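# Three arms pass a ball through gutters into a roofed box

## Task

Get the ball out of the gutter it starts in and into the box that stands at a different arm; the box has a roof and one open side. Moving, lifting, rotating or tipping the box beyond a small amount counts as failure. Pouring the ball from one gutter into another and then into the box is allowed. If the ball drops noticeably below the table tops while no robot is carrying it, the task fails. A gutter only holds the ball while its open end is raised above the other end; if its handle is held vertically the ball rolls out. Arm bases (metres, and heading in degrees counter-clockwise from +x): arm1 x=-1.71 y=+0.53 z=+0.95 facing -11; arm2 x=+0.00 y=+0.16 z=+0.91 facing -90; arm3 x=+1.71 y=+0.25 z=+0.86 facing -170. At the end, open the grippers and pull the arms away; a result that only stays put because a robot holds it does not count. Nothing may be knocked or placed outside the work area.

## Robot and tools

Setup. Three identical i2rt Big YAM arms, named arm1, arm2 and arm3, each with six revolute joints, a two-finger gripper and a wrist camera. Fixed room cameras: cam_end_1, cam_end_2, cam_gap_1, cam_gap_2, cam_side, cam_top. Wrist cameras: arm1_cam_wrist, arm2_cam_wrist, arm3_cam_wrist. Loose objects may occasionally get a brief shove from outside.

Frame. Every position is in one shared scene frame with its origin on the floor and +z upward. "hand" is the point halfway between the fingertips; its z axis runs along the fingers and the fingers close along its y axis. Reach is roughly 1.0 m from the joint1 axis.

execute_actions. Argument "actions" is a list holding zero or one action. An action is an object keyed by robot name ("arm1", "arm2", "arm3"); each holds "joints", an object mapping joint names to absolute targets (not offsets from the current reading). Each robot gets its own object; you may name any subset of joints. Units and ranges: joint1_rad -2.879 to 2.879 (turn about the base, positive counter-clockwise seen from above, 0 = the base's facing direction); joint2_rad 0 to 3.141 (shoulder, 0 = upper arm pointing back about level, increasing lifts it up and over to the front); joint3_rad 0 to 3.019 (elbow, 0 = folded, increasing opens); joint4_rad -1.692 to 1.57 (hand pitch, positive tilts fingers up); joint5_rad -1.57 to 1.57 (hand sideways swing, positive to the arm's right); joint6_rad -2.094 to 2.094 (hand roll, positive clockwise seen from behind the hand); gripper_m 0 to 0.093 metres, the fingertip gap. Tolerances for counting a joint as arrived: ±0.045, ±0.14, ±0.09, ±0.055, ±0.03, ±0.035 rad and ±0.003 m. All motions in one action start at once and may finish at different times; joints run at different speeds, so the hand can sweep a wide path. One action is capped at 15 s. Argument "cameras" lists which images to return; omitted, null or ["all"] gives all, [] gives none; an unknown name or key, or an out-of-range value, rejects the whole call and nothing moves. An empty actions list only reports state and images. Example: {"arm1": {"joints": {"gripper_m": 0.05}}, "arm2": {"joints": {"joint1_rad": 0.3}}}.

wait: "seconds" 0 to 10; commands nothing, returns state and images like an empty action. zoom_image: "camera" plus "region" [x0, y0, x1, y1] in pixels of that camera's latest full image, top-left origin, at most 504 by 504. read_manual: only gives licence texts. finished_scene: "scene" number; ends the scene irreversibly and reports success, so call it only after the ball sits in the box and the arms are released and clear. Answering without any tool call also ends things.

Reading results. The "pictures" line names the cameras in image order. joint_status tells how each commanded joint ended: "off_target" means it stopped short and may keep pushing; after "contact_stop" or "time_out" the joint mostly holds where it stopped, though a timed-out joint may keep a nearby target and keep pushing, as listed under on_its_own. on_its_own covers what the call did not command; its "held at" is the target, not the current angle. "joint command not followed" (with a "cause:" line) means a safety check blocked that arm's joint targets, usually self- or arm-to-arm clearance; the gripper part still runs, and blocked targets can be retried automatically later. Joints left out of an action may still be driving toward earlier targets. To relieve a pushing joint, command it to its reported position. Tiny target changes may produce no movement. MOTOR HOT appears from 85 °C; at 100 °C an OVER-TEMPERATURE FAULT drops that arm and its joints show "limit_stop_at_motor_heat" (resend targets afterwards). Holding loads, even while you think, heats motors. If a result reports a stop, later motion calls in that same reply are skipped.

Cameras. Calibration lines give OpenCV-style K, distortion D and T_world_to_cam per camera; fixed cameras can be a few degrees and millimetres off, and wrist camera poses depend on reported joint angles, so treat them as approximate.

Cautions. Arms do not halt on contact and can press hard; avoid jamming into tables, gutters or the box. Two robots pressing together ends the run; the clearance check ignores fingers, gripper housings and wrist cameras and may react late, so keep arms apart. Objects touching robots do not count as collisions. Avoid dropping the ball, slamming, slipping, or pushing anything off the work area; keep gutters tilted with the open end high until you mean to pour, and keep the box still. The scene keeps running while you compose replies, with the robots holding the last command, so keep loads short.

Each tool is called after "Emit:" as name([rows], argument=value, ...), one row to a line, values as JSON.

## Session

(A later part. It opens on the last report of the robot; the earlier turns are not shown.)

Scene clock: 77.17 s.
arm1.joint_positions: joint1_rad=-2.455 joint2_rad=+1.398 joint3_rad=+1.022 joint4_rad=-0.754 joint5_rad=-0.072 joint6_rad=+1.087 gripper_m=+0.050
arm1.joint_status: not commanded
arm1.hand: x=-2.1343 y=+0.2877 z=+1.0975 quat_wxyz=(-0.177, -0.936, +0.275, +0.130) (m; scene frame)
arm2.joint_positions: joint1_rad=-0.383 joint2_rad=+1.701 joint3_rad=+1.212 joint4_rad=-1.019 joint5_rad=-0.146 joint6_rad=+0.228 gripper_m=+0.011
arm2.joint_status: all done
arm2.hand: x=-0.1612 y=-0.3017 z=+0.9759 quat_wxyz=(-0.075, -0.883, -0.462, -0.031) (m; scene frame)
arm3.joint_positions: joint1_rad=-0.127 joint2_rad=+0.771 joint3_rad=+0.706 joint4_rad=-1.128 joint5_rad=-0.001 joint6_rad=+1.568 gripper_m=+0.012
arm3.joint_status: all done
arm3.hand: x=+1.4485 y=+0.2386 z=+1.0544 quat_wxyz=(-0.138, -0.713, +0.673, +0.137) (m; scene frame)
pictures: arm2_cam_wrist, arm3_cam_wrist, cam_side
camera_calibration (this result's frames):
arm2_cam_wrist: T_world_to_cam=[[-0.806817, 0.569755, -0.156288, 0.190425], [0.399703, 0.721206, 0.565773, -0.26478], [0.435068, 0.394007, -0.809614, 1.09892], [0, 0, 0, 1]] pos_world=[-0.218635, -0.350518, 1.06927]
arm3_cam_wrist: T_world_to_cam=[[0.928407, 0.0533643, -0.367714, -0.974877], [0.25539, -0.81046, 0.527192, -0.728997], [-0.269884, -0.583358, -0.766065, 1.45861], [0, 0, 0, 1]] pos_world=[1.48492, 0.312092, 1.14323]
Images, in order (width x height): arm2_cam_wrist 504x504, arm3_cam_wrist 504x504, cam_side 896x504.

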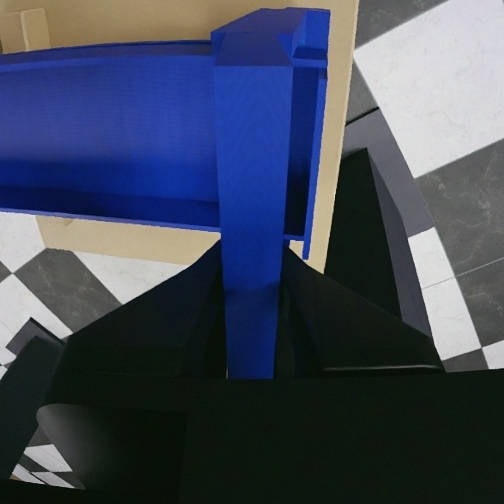

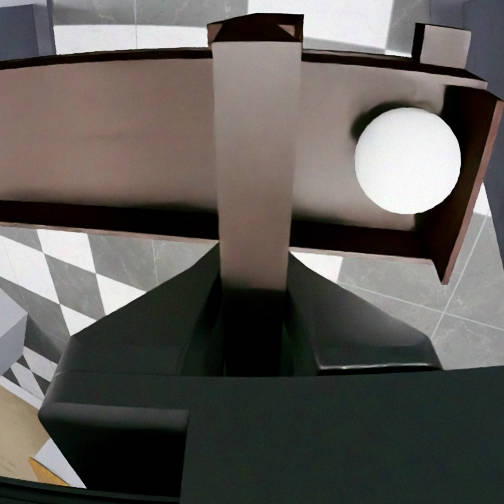

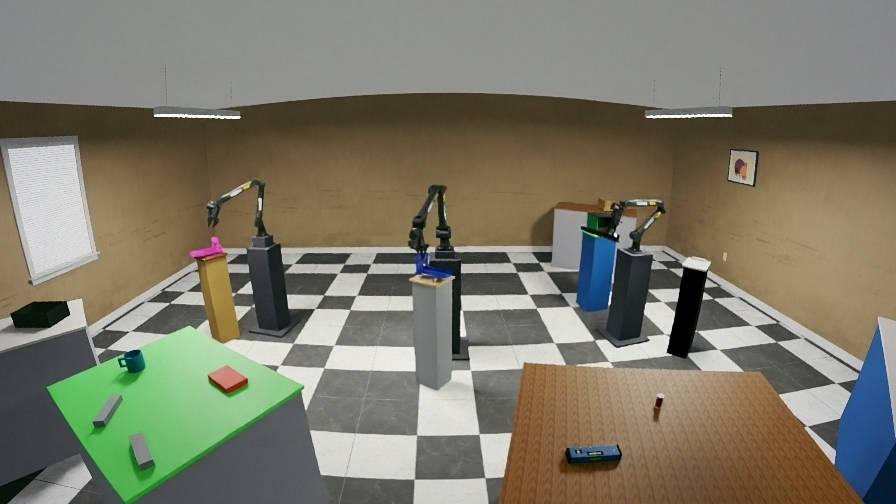

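Emit:
execute_actions([
  {"arm2":{"joints":{"joint2_rad":1.725}},"arm3":{"joints":{"joint1_rad":-1.2}}},
], cameras=["cam_end_2","cam_top","cam_end_1"])

Emit:
zoom_image(camera="cam_end_2", region=[400, 150, 620, 300])

Emit:
zoom_image(camera="cam_end_1", region=[385, 50, 485, 125])

Scene clock: 80.00 s.
arm1.joint_positions: joint1_rad=-2.455 joint2_rad=+1.398 joint3_rad=+1.022 joint4_rad=-0.754 joint5_rad=-0.072 joint6_rad=+1.087 gripper_m=+0.050
arm1.joint_status: not commanded
arm1.hand: x=-2.1343 y=+0.2877 z=+1.0975 quat_wxyz=(-0.177, -0.936, +0.275, +0.130) (m; scene frame)
arm2.joint_positions: joint1_rad=-0.383 joint2_rad=+1.711 joint3_rad=+1.212 joint4_rad=-1.019 joint5_rad=-0.146 joint6_rad=+0.228 gripper_m=+0.011
arm2.joint_status: all done
arm2.hand: x=-0.1610 y=-0.3011 z=+0.9713 quat_wxyz=(-0.071, -0.883, -0.462, -0.035) (m; scene frame)
arm3.joint_positions: joint1_rad=-1.198 joint2_rad=+0.771 joint3_rad=+0.706 joint4_rad=-1.128 joint5_rad=+0.000 joint6_rad=+1.568 gripper_m=+0.012
arm3.joint_status: all done
arm3.hand: x=+1.5765 y=+0.4818 z=+1.0548 quat_wxyz=(-0.056, -0.268, +0.943, +0.187) (m; scene frame)
pictures: cam_end_1, cam_end_2, cam_top
Images, in order (width x height): cam_end_1 896x504, cam_end_2 896x504, cam_top 896x504.

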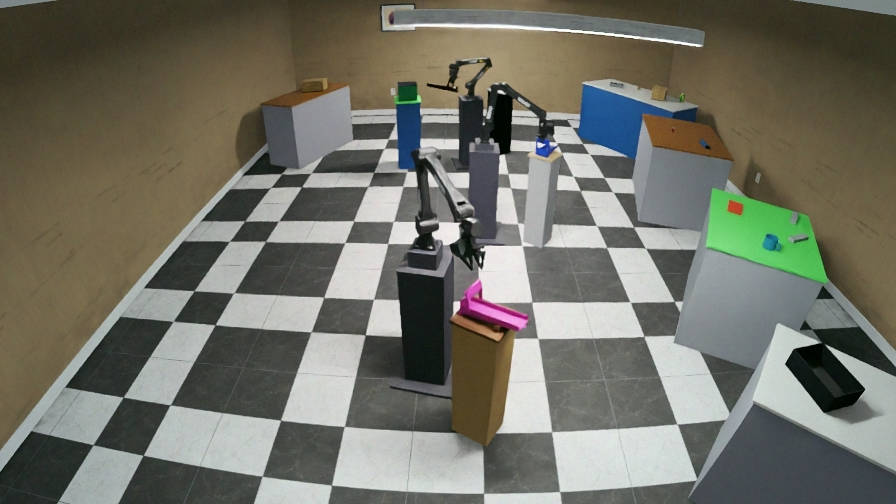

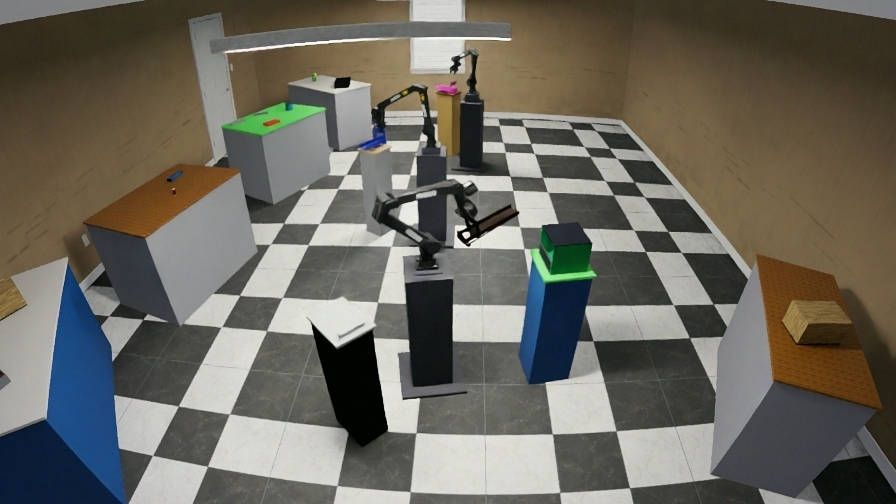

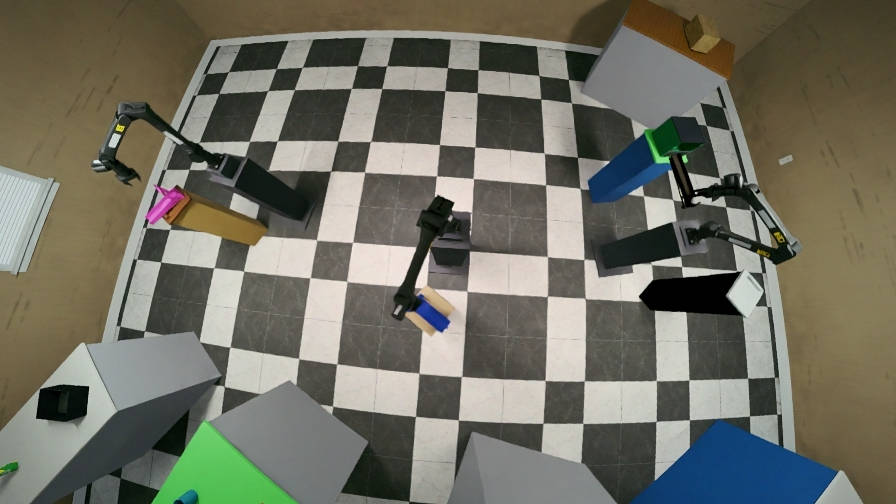

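Region (400, 150, 620, 300) of cam_end_2's 896x504 image, scaled by 2.291, with more detail than that image has; it fills the top 344 rows of this view, and the rest is white.

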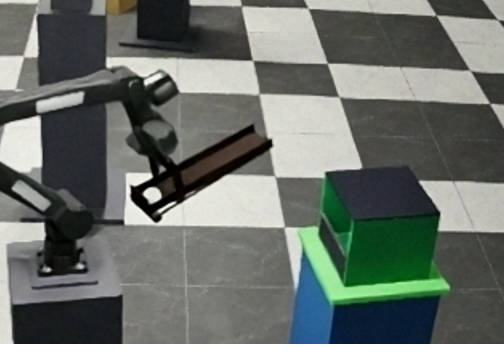

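Region (385, 50, 485, 125) of cam_end_1's 896x504 image, scaled by 5.040, with more detail than that image has; it fills the top 378 rows of this view, and the rest is white.

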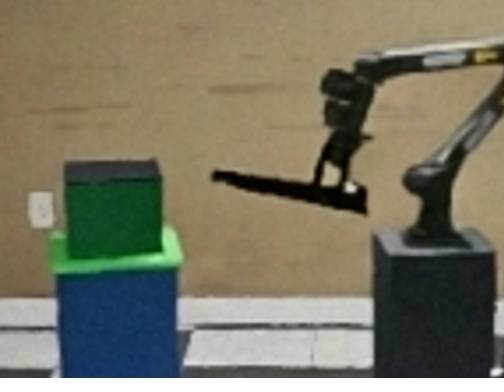

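Emit:
execute_actions([
  {"arm2":{"joints":{"joint2_rad":1.745}},"arm3":{"joints":{"joint1_rad":-1.615,"joint4_rad":-1.24}}},
], cameras=["cam_end_2","cam_side","cam_end_1"])

Emit:
zoom_image(camera="cam_end_2", region=[450, 180, 610, 300])

Emit:
zoom_image(camera="cam_end_1", region=[385, 50, 485, 125])

Emit:
zoom_image(camera="cam_side", region=[570, 190, 660, 260])

Scene clock: 81.90 s.
arm1.joint_positions: joint1_rad=-2.455 joint2_rad=+1.398 joint3_rad=+1.022 joint4_rad=-0.754 joint5_rad=-0.072 joint6_rad=+1.087 gripper_m=+0.050
arm1.joint_status: not commanded
arm1.hand: x=-2.1343 y=+0.2877 z=+1.0975 quat_wxyz=(-0.177, -0.936, +0.275, +0.130) (m; scene frame)
arm2.joint_positions: joint1_rad=-0.383 joint2_rad=+1.718 joint3_rad=+1.212 joint4_rad=-1.019 joint5_rad=-0.149 joint6_rad=+0.228 gripper_m=+0.011
arm2.joint_status: all done
arm2.hand: x=-0.1604 y=-0.3008 z=+0.9678 quat_wxyz=(-0.070, -0.884, -0.461, -0.038) (m; scene frame)
arm3.joint_positions: joint1_rad=-1.612 joint2_rad=+0.771 joint3_rad=+0.706 joint4_rad=-1.240 joint5_rad=-0.001 joint6_rad=+1.568 gripper_m=+0.012
arm3.joint_status: all done
arm3.hand: x=+1.6842 y=+0.4934 z=+1.0448 quat_wxyz=(-0.016, -0.069, +0.988, +0.137) (m; scene frame)
pictures: cam_end_1, cam_end_2, cam_side
Images, in order (width x height): cam_end_1 896x504, cam_end_2 896x504, cam_side 896x504.

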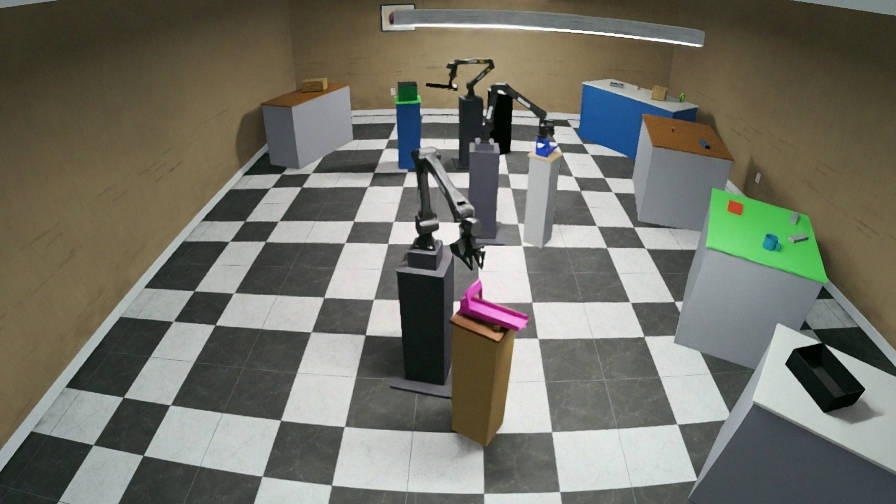

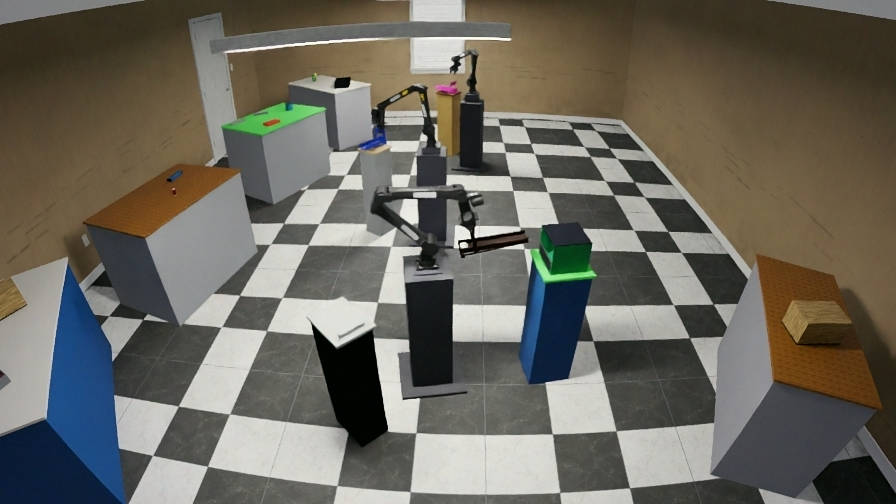

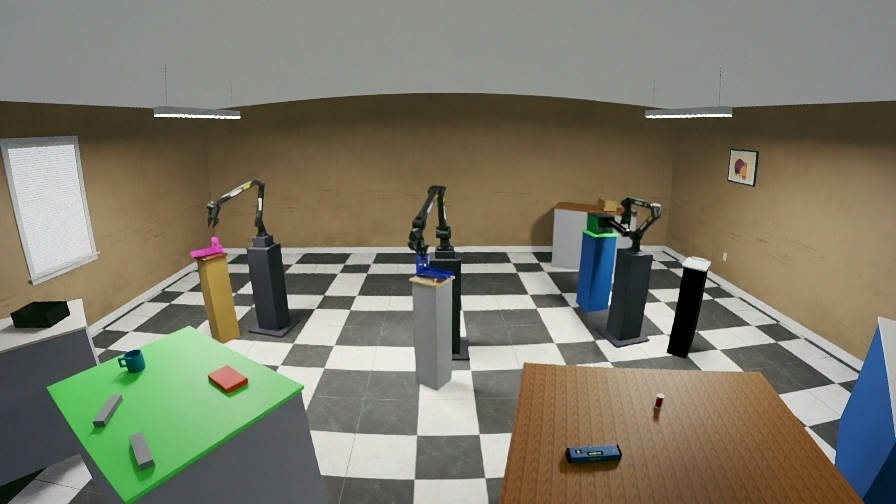

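Region (450, 180, 610, 300) of cam_end_2's 896x504 image, scaled by 3.150, with more detail than that image has; it fills the top 378 rows of this view, and the rest is white.

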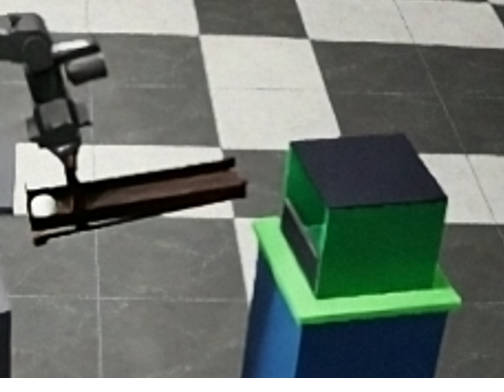

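Region (385, 50, 485, 125) of cam_end_1's 896x504 image, scaled by 5.040, with more detail than that image has; it fills the top 378 rows of this view, and the rest is white.

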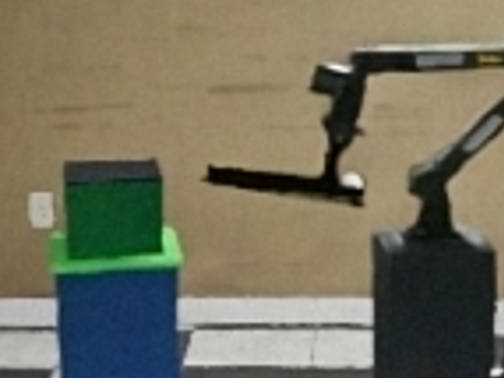

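Region (570, 190, 660, 260) of cam_side's 896x504 image, scaled by 5.600, with more detail than that image has.

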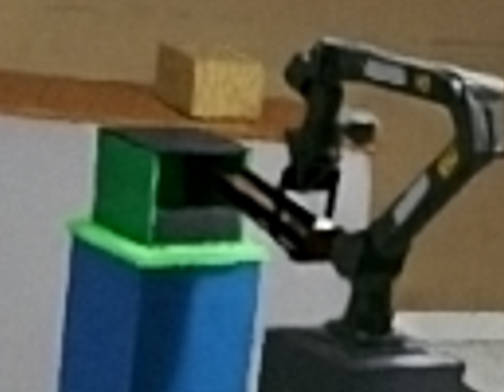

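Emit:
execute_actions(actions=[], cameras=["cam_end_2","cam_side","arm3_cam_wrist","cam_top"])

Emit:
zoom_image(camera="cam_end_2", region=[450,180,610,300])

Emit:
zoom_image(camera="cam_side", region=[570,190,660,260])

Scene clock: 86.00 s.
arm1.joint_positions: joint1_rad=-2.455 joint2_rad=+1.398 joint3_rad=+1.022 joint4_rad=-0.754 joint5_rad=-0.072 joint6_rad=+1.087 gripper_m=+0.050
arm1.joint_status: not commanded
arm1.hand: x=-2.1343 y=+0.2877 z=+1.0975 quat_wxyz=(-0.177, -0.936, +0.275, +0.130) (m; scene frame)
arm2.joint_positions: joint1_rad=-0.383 joint2_rad=+1.718 joint3_rad=+1.212 joint4_rad=-1.019 joint5_rad=-0.149 joint6_rad=+0.228 gripper_m=+0.011
arm2.joint_status: all done
arm2.hand: x=-0.1604 y=-0.3008 z=+0.9678 quat_wxyz=(-0.070, -0.884, -0.461, -0.038) (m; scene frame)
arm3.joint_positions: joint1_rad=-1.612 joint2_rad=+0.771 joint3_rad=+0.706 joint4_rad=-1.240 joint5_rad=-0.001 joint6_rad=+1.568 gripper_m=+0.012
arm3.joint_status: all done
arm3.hand: x=+1.6842 y=+0.4934 z=+1.0448 quat_wxyz=(-0.016, -0.069, +0.988, +0.137) (m; scene frame)
pictures: arm3_cam_wrist, cam_end_2, cam_side, cam_top
camera_calibration (this result's frames):
arm3_cam_wrist: T_world_to_cam=[[0.131317, -0.956924, -0.258944, 0.51649], [-0.782249, -0.260478, 0.565896, 0.858219], [-0.608969, 0.128247, -0.782758, 1.90089], [0, 0, 0, 1]] pos_world=[1.7611, 0.474006, 1.13601]
Images, in order (width x height): arm3_cam_wrist 504x504, cam_end_2 896x504, cam_side 896x504, cam_top 896x504.

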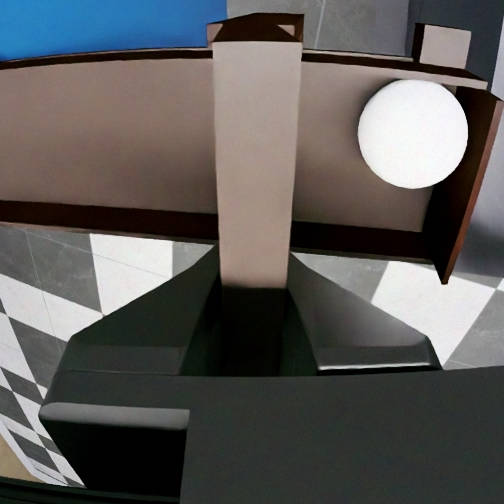

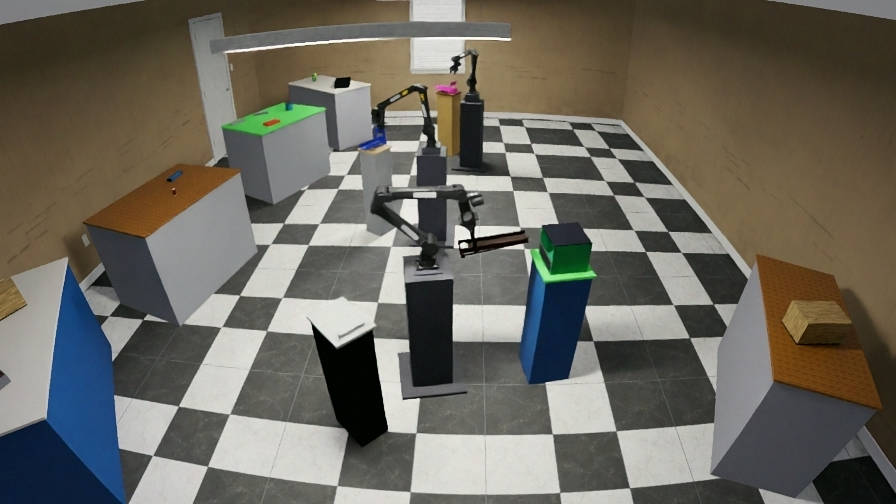

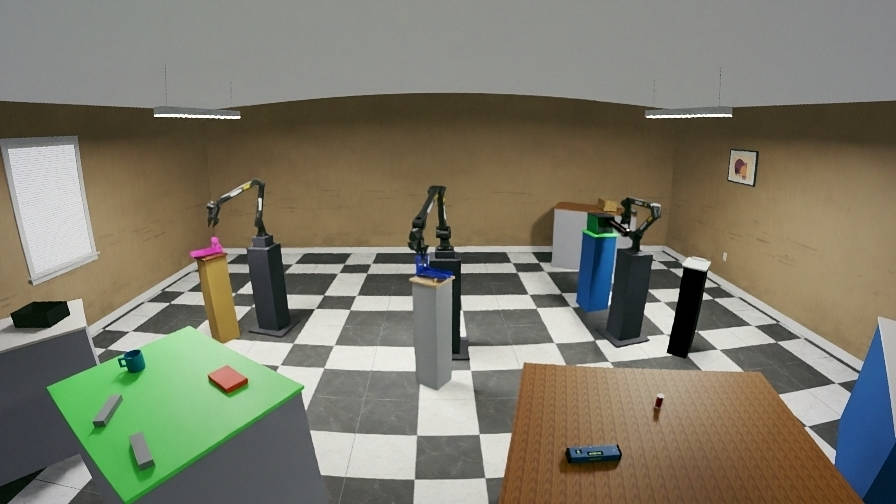

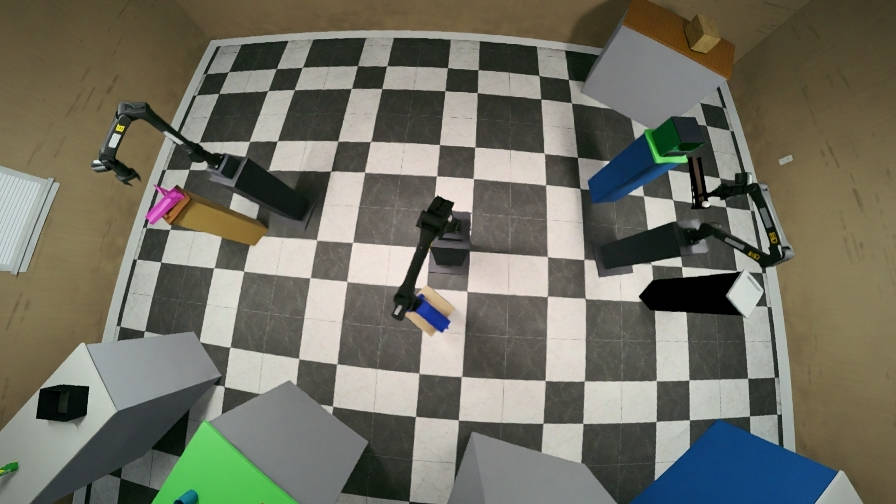

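Region (450, 180, 610, 300) of cam_end_2's 896x504 image, scaled by 3.150, with more detail than that image has; it fills the top 378 rows of this view, and the rest is white.

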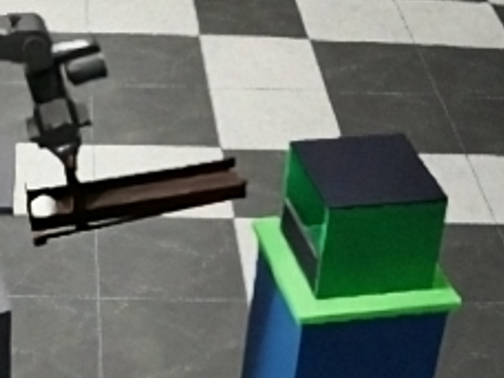

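Region (570, 190, 660, 260) of cam_side's 896x504 image, scaled by 5.600, with more detail than that image has.

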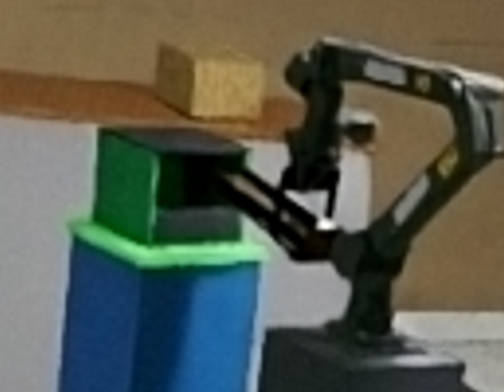

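Emit:
execute_actions([
  {"arm2":{"joints":{"gripper_m":0.05,"joint2_rad":1.72}},"arm3":{"joints":{"joint2_rad":1.03,"joint3_rad":0.87,"joint4_rad":-1.14}}},
], cameras=["cam_end_2","cam_side","cam_end_1"])

Emit:
zoom_image(camera="cam_end_2", region=[450,180,610,300])

Emit:
zoom_image(camera="cam_side", region=[570,190,660,260])

Emit:
zoom_image(camera="cam_end_1", region=[385,50,485,125])

Scene clock: 88.30 s.
arm1.joint_positions: joint1_rad=-2.455 joint2_rad=+1.398 joint3_rad=+1.022 joint4_rad=-0.754 joint5_rad=-0.072 joint6_rad=+1.087 gripper_m=+0.050
arm1.joint_status: not commanded
arm1.hand: x=-2.1343 y=+0.2877 z=+1.0975 quat_wxyz=(-0.177, -0.936, +0.275, +0.130) (m; scene frame)
arm2.joint_positions: joint1_rad=-0.383 joint2_rad=+1.718 joint3_rad=+1.212 joint4_rad=-1.019 joint5_rad=-0.148 joint6_rad=+0.228 gripper_m=+0.050
arm2.joint_status: all done
arm2.hand: x=-0.1605 y=-0.3009 z=+0.9677 quat_wxyz=(-0.070, -0.884, -0.461, -0.038) (m; scene frame)
arm3.joint_positions: joint1_rad=-1.612 joint2_rad=+1.044 joint3_rad=+0.812 joint4_rad=-1.148 joint5_rad=-0.001 joint6_rad=+1.568 gripper_m=+0.012
arm3.joint_status: all done
arm3.hand: x=+1.6749 y=+0.5583 z=+1.0275 quat_wxyz=(-0.013, -0.070, +0.992, +0.100) (m; scene frame)
pictures: cam_end_1, cam_end_2, cam_side
Images, in order (width x height): cam_end_1 896x504, cam_end_2 896x504, cam_side 896x504.

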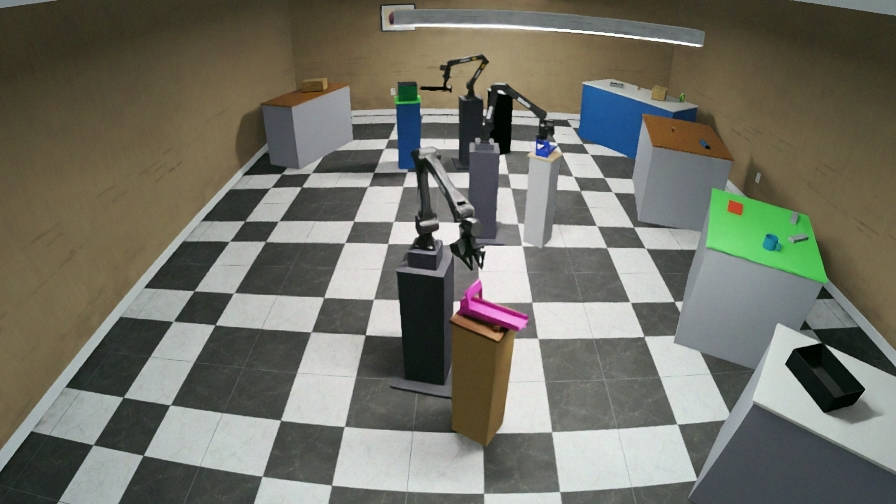

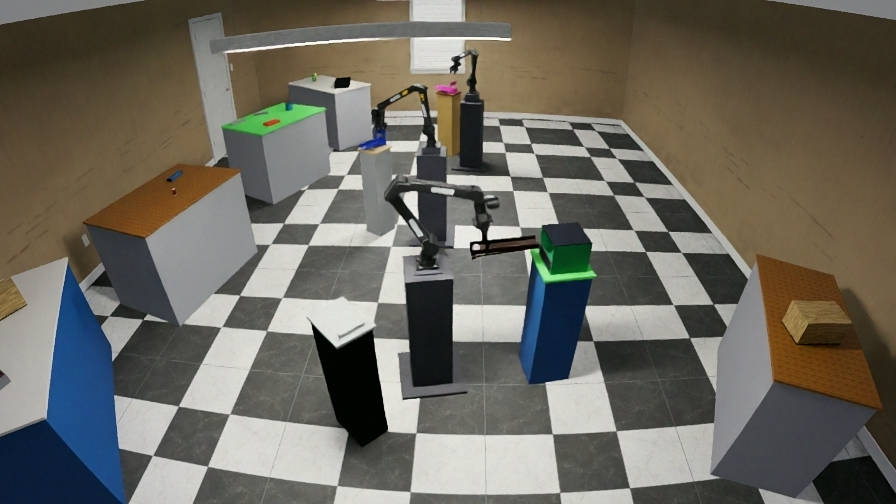

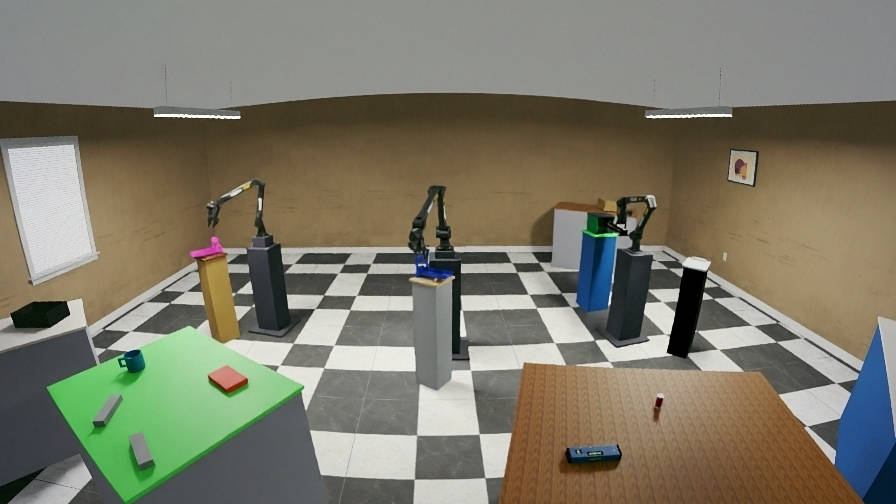

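Region (450, 180, 610, 300) of cam_end_2's 896x504 image, scaled by 3.150, with more detail than that image has; it fills the top 378 rows of this view, and the rest is white.

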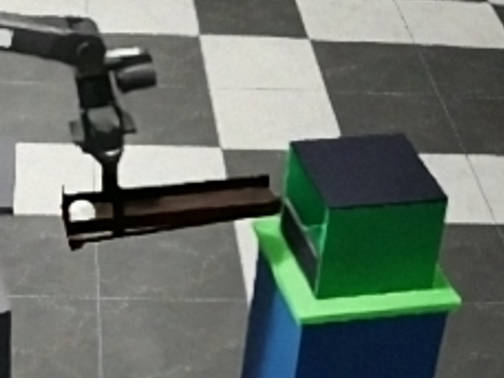

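Region (570, 190, 660, 260) of cam_side's 896x504 image, scaled by 5.600, with more detail than that image has.

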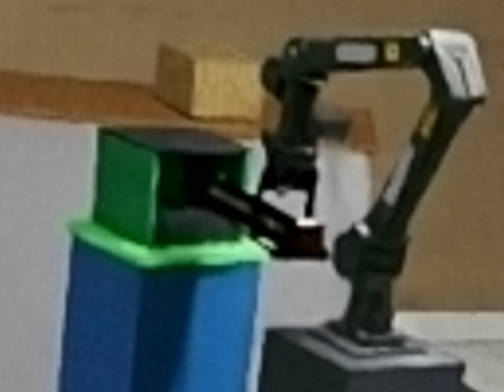

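Region (385, 50, 485, 125) of cam_end_1's 896x504 image, scaled by 5.040, with more detail than that image has; it fills the top 378 rows of this view, and the rest is white.

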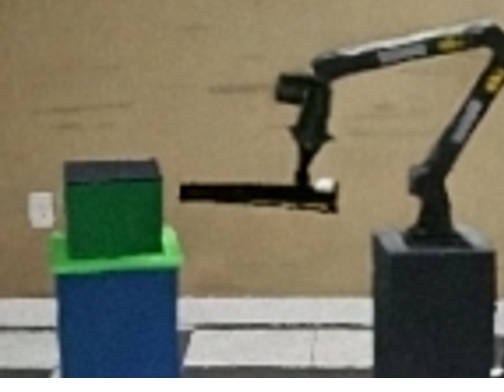

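Emit:
execute_actions([
  {"arm2":{"joints":{"joint2_rad":1.4}},"arm3":{"joints":{"joint2_rad":1.15,"joint3_rad":0.975,"joint4_rad":-1.13}}},
], cameras=["cam_end_2","cam_side","cam_end_1"])

Emit:
zoom_image(camera="cam_end_2", region=[490,200,610,290])

Emit:
zoom_image(camera="cam_side", region=[580,200,640,250])

Emit:
zoom_image(camera="cam_end_1", region=[385,50,485,125])

Scene clock: 91.10 s.
arm1.joint_positions: joint1_rad=-2.455 joint2_rad=+1.398 joint3_rad=+1.022 joint4_rad=-0.754 joint5_rad=-0.072 joint6_rad=+1.087 gripper_m=+0.050
arm1.joint_status: not commanded
arm1.hand: x=-2.1343 y=+0.2877 z=+1.0975 quat_wxyz=(-0.177, -0.936, +0.275, +0.130) (m; scene frame)
arm2.joint_positions: joint1_rad=-0.383 joint2_rad=+1.382 joint3_rad=+1.212 joint4_rad=-1.019 joint5_rad=-0.148 joint6_rad=+0.228 gripper_m=+0.050
arm2.joint_status: all done
arm2.hand: x=-0.1604 y=-0.2976 z=+1.1259 quat_wxyz=(-0.177, -0.863, -0.464, +0.090) (m; scene frame)
arm3.joint_positions: joint1_rad=-1.612 joint2_rad=+1.160 joint3_rad=+0.911 joint4_rad=-1.137 joint5_rad=-0.001 joint6_rad=+1.568 gripper_m=+0.012
arm3.joint_status: all done
arm3.hand: x=+1.6695 y=+0.5973 z=+1.0339 quat_wxyz=(-0.013, -0.070, +0.993, +0.097) (m; scene frame)
pictures: cam_end_1, cam_end_2, cam_side
Images, in order (width x height): cam_end_1 896x504, cam_end_2 896x504, cam_side 896x504.

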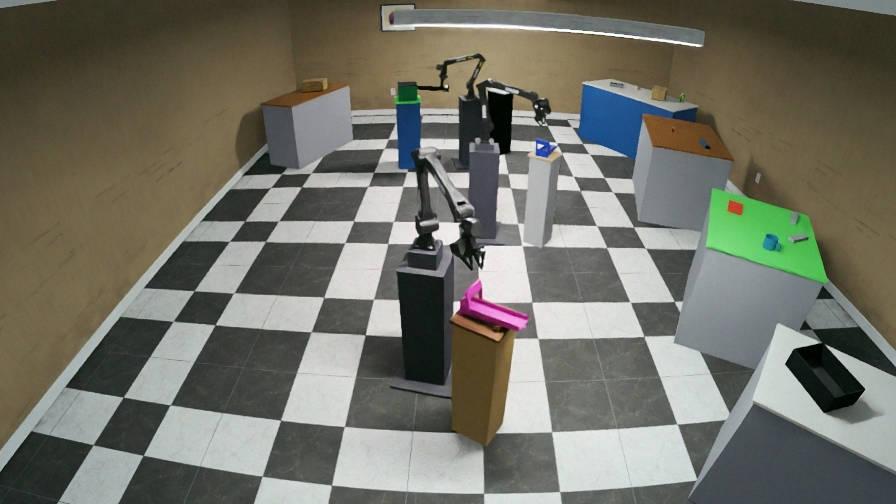

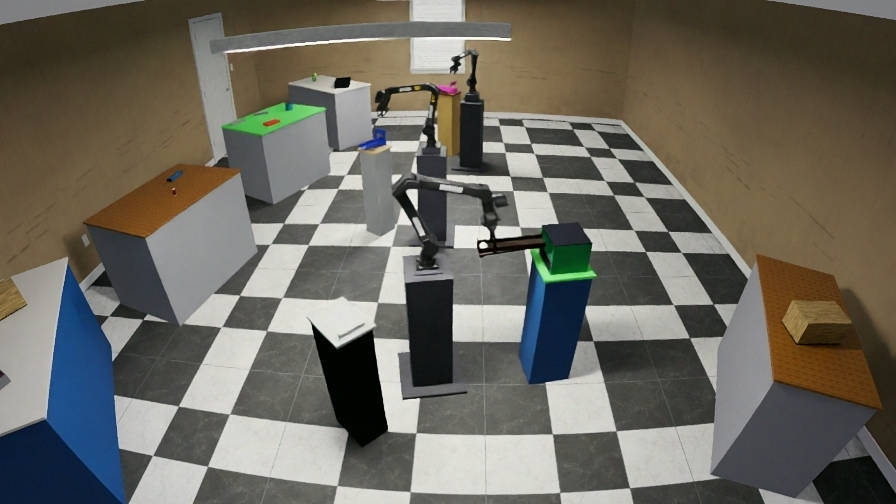

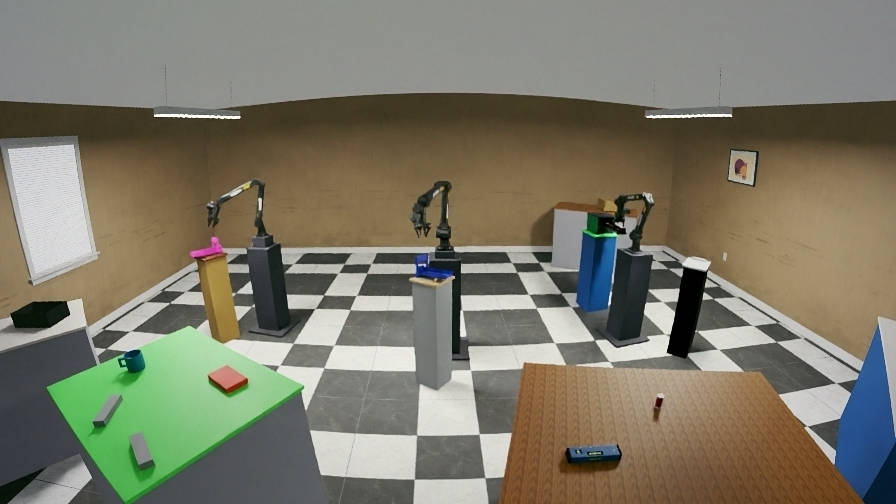

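Region (490, 200, 610, 290) of cam_end_2's 896x504 image, scaled by 4.200, with more detail than that image has; it fills the top 378 rows of this view, and the rest is white.

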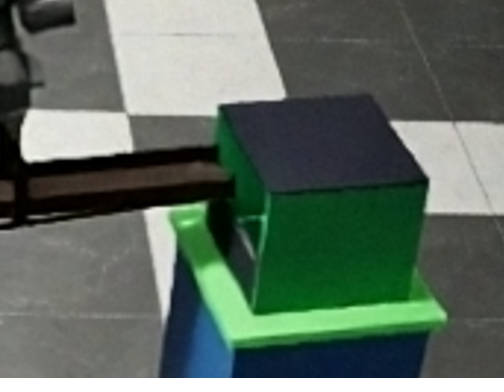

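Region (580, 200, 640, 250) of cam_side's 896x504 image, scaled by 8.400, with more detail than that image has.

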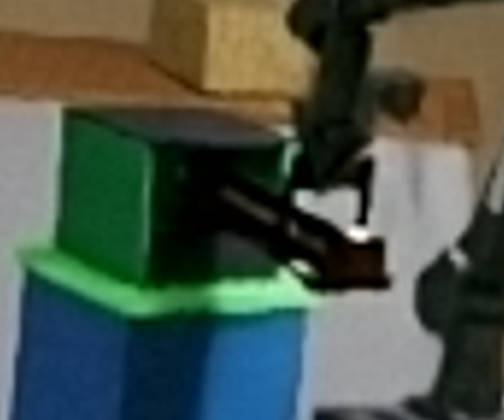

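Region (385, 50, 485, 125) of cam_end_1's 896x504 image, scaled by 5.040, with more detail than that image has; it fills the top 378 rows of this view, and the rest is white.

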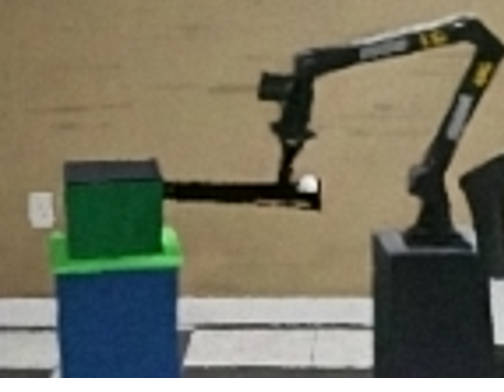

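Emit:
execute_actions([
  {"arm3":{"joints":{"joint2_rad":1.235,"joint3_rad":1.052}}},
], cameras=[])

Emit:
execute_actions([
  {"arm3":{"joints":{"joint2_rad":1.315,"joint3_rad":1.135}}},
], cameras=["cam_end_2"])

Emit:
zoom_image(camera="cam_end_2", region=[490,200,610,290])

Scene clock: 92.77 s.
arm1.joint_positions: joint1_rad=-2.455 joint2_rad=+1.398 joint3_rad=+1.022 joint4_rad=-0.754 joint5_rad=-0.072 joint6_rad=+1.087 gripper_m=+0.050
arm1.joint_status: not commanded
arm1.hand: x=-2.1343 y=+0.2877 z=+1.0975 quat_wxyz=(-0.177, -0.936, +0.275, +0.130) (m; scene frame)
arm2.joint_positions: joint1_rad=-0.383 joint2_rad=+1.382 joint3_rad=+1.212 joint4_rad=-1.019 joint5_rad=-0.148 joint6_rad=+0.228 gripper_m=+0.050
arm2.joint_status: not commanded
arm2.hand: x=-0.1604 y=-0.2976 z=+1.1259 quat_wxyz=(-0.177, -0.863, -0.464, +0.090) (m; scene frame)
arm3.joint_positions: joint1_rad=-1.612 joint2_rad=+1.244 joint3_rad=+0.986 joint4_rad=-1.137 joint5_rad=-0.001 joint6_rad=+1.568 gripper_m=+0.012
arm3.joint_status: all done
arm3.hand: x=+1.6656 y=+0.6259 z=+1.0370 quat_wxyz=(-0.013, -0.070, +0.993, +0.093) (m; scene frame)
pictures: none
No camera images: the call's "cameras" was empty. Leave "cameras" out to get every camera's image.

Scene clock: 93.50 s.
arm1.joint_positions: joint1_rad=-2.455 joint2_rad=+1.398 joint3_rad=+1.022 joint4_rad=-0.754 joint5_rad=-0.072 joint6_rad=+1.087 gripper_m=+0.050
arm1.joint_status: not commanded
arm1.hand: x=-2.1343 y=+0.2877 z=+1.0975 quat_wxyz=(-0.177, -0.936, +0.275, +0.130) (m; scene frame)
arm2.joint_positions: joint1_rad=-0.383 joint2_rad=+1.382 joint3_rad=+1.212 joint4_rad=-1.019 joint5_rad=-0.148 joint6_rad=+0.228 gripper_m=+0.050
arm2.joint_status: not commanded
arm2.hand: x=-0.1604 y=-0.2976 z=+1.1259 quat_wxyz=(-0.177, -0.863, -0.464, +0.090) (m; scene frame)
arm3.joint_positions: joint1_rad=-1.612 joint2_rad=+1.324 joint3_rad=+1.069 joint4_rad=-1.137 joint5_rad=-0.001 joint6_rad=+1.568 gripper_m=+0.012
arm3.joint_status: all done
arm3.hand: x=+1.6613 y=+0.6570 z=+1.0416 quat_wxyz=(-0.013, -0.070, +0.993, +0.094) (m; scene frame)
pictures: cam_end_2
Images, in order (width x height): cam_end_2 896x504.

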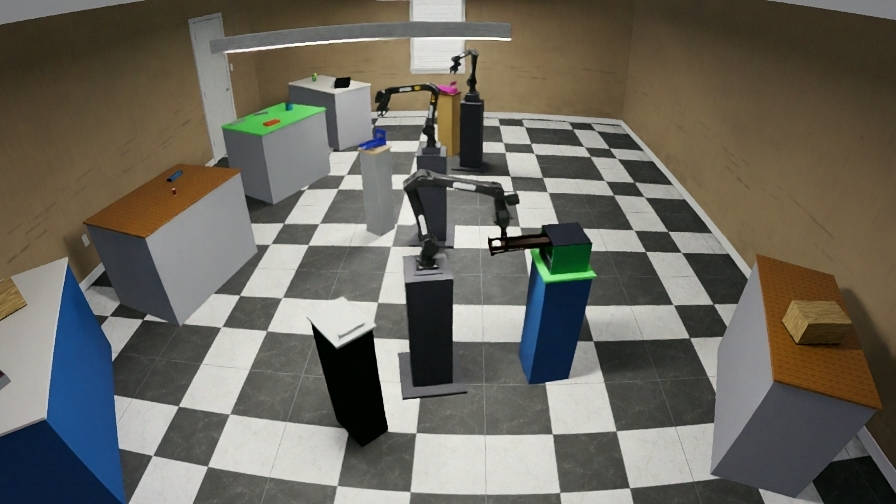

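Region (490, 200, 610, 290) of cam_end_2's 896x504 image, scaled by 4.200, with more detail than that image has; it fills the top 378 rows of this view, and the rest is white.

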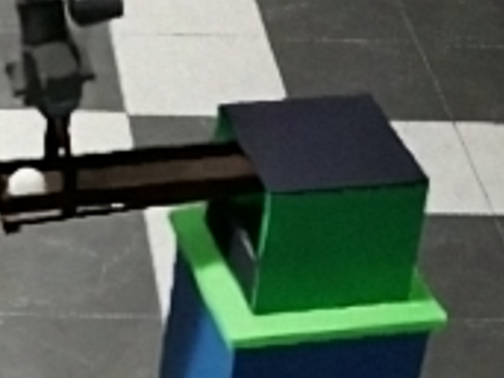

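Emit:
execute_actions([
  {"arm3":{"joints":{"joint2_rad":1.385,"joint3_rad":1.21,"joint4_rad":-1.245}}},
], cameras=["cam_end_2"])

Emit:
zoom_image(camera="cam_end_2", region=[490,200,610,290])

Scene clock: 94.87 s.
arm1.joint_positions: joint1_rad=-2.455 joint2_rad=+1.398 joint3_rad=+1.022 joint4_rad=-0.754 joint5_rad=-0.072 joint6_rad=+1.087 gripper_m=+0.050
arm1.joint_status: not commanded
arm1.hand: x=-2.1343 y=+0.2877 z=+1.0975 quat_wxyz=(-0.177, -0.936, +0.275, +0.130) (m; scene frame)
arm2.joint_positions: joint1_rad=-0.383 joint2_rad=+1.382 joint3_rad=+1.212 joint4_rad=-1.019 joint5_rad=-0.148 joint6_rad=+0.228 gripper_m=+0.050
arm2.joint_status: not commanded
arm2.hand: x=-0.1604 y=-0.2976 z=+1.1259 quat_wxyz=(-0.177, -0.863, -0.464, +0.090) (m; scene frame)
arm3.joint_positions: joint1_rad=-1.612 joint2_rad=+1.392 joint3_rad=+1.142 joint4_rad=-1.242 joint5_rad=-0.001 joint6_rad=+1.568 gripper_m=+0.012
arm3.joint_status: all done
arm3.hand: x=+1.6610 y=+0.6594 z=+1.0411 quat_wxyz=(-0.010, -0.070, +0.996, +0.044) (m; scene frame)
pictures: cam_end_2
Images, in order (width x height): cam_end_2 896x504.

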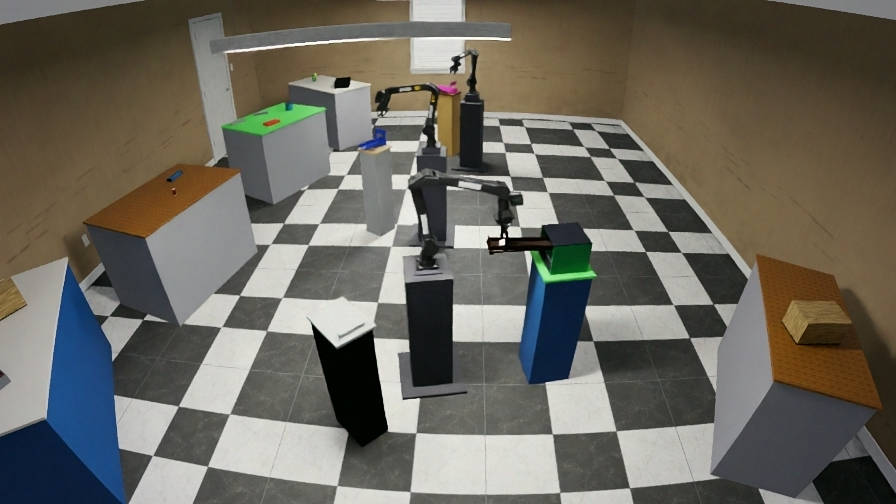

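Region (490, 200, 610, 290) of cam_end_2's 896x504 image, scaled by 4.200, with more detail than that image has; it fills the top 378 rows of this view, and the rest is white.

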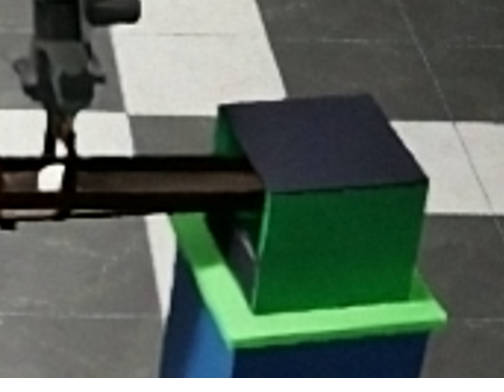

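Emit:
execute_actions([
  {"arm3":{"joints":{"joint4_rad":-1.275}}},
], cameras=["cam_end_2","arm3_cam_wrist"])

Emit:
zoom_image(camera="cam_end_2", region=[490,200,610,290])

Scene clock: 96.03 s.
arm1.joint_positions: joint1_rad=-2.455 joint2_rad=+1.398 joint3_rad=+1.022 joint4_rad=-0.754 joint5_rad=-0.072 joint6_rad=+1.087 gripper_m=+0.050
arm1.joint_status: not commanded
arm1.hand: x=-2.1343 y=+0.2877 z=+1.0975 quat_wxyz=(-0.177, -0.936, +0.275, +0.130) (m; scene frame)
arm2.joint_positions: joint1_rad=-0.383 joint2_rad=+1.382 joint3_rad=+1.212 joint4_rad=-1.019 joint5_rad=-0.148 joint6_rad=+0.228 gripper_m=+0.050
arm2.joint_status: not commanded
arm2.hand: x=-0.1604 y=-0.2976 z=+1.1259 quat_wxyz=(-0.177, -0.863, -0.464, +0.090) (m; scene frame)
arm3.joint_positions: joint1_rad=-1.612 joint2_rad=+1.392 joint3_rad=+1.142 joint4_rad=-1.274 joint5_rad=-0.001 joint6_rad=+1.568 gripper_m=+0.012
arm3.joint_status: all done
arm3.hand: x=+1.6620 y=+0.6516 z=+1.0406 quat_wxyz=(-0.009, -0.070, +0.997, +0.028) (m; scene frame)
pictures: arm3_cam_wrist, cam_end_2
camera_calibration (this result's frames):
arm3_cam_wrist: T_world_to_cam=[[0.138568, -0.989404, -0.0433464, 0.454498], [-0.799153, -0.13756, 0.585177, 0.812443], [-0.584939, -0.0464465, -0.809746, 1.96581], [0, 0, 0, 1]] pos_world=[1.73616, 0.652747, 1.13608]
Images, in order (width x height): arm3_cam_wrist 504x504, cam_end_2 896x504.

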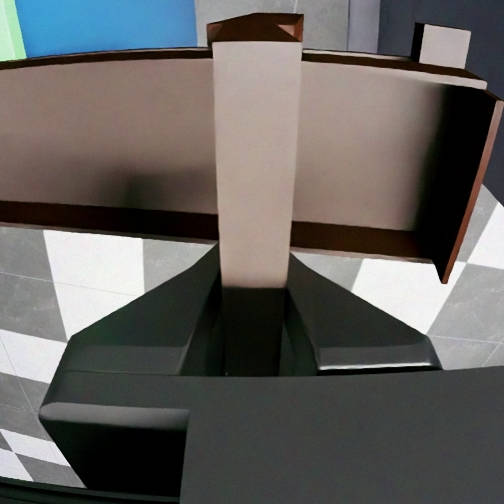

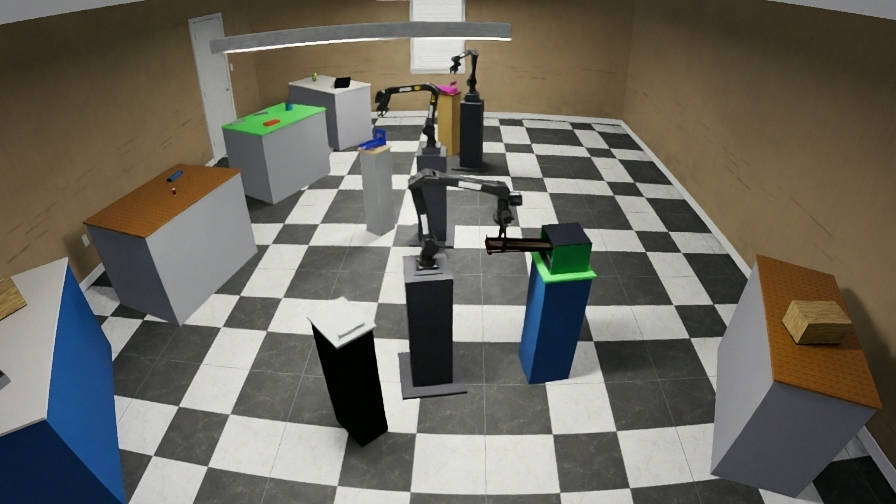

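Region (490, 200, 610, 290) of cam_end_2's 896x504 image, scaled by 4.200, with more detail than that image has; it fills the top 378 rows of this view, and the rest is white.

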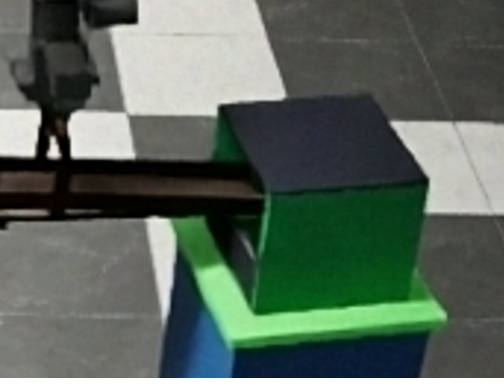

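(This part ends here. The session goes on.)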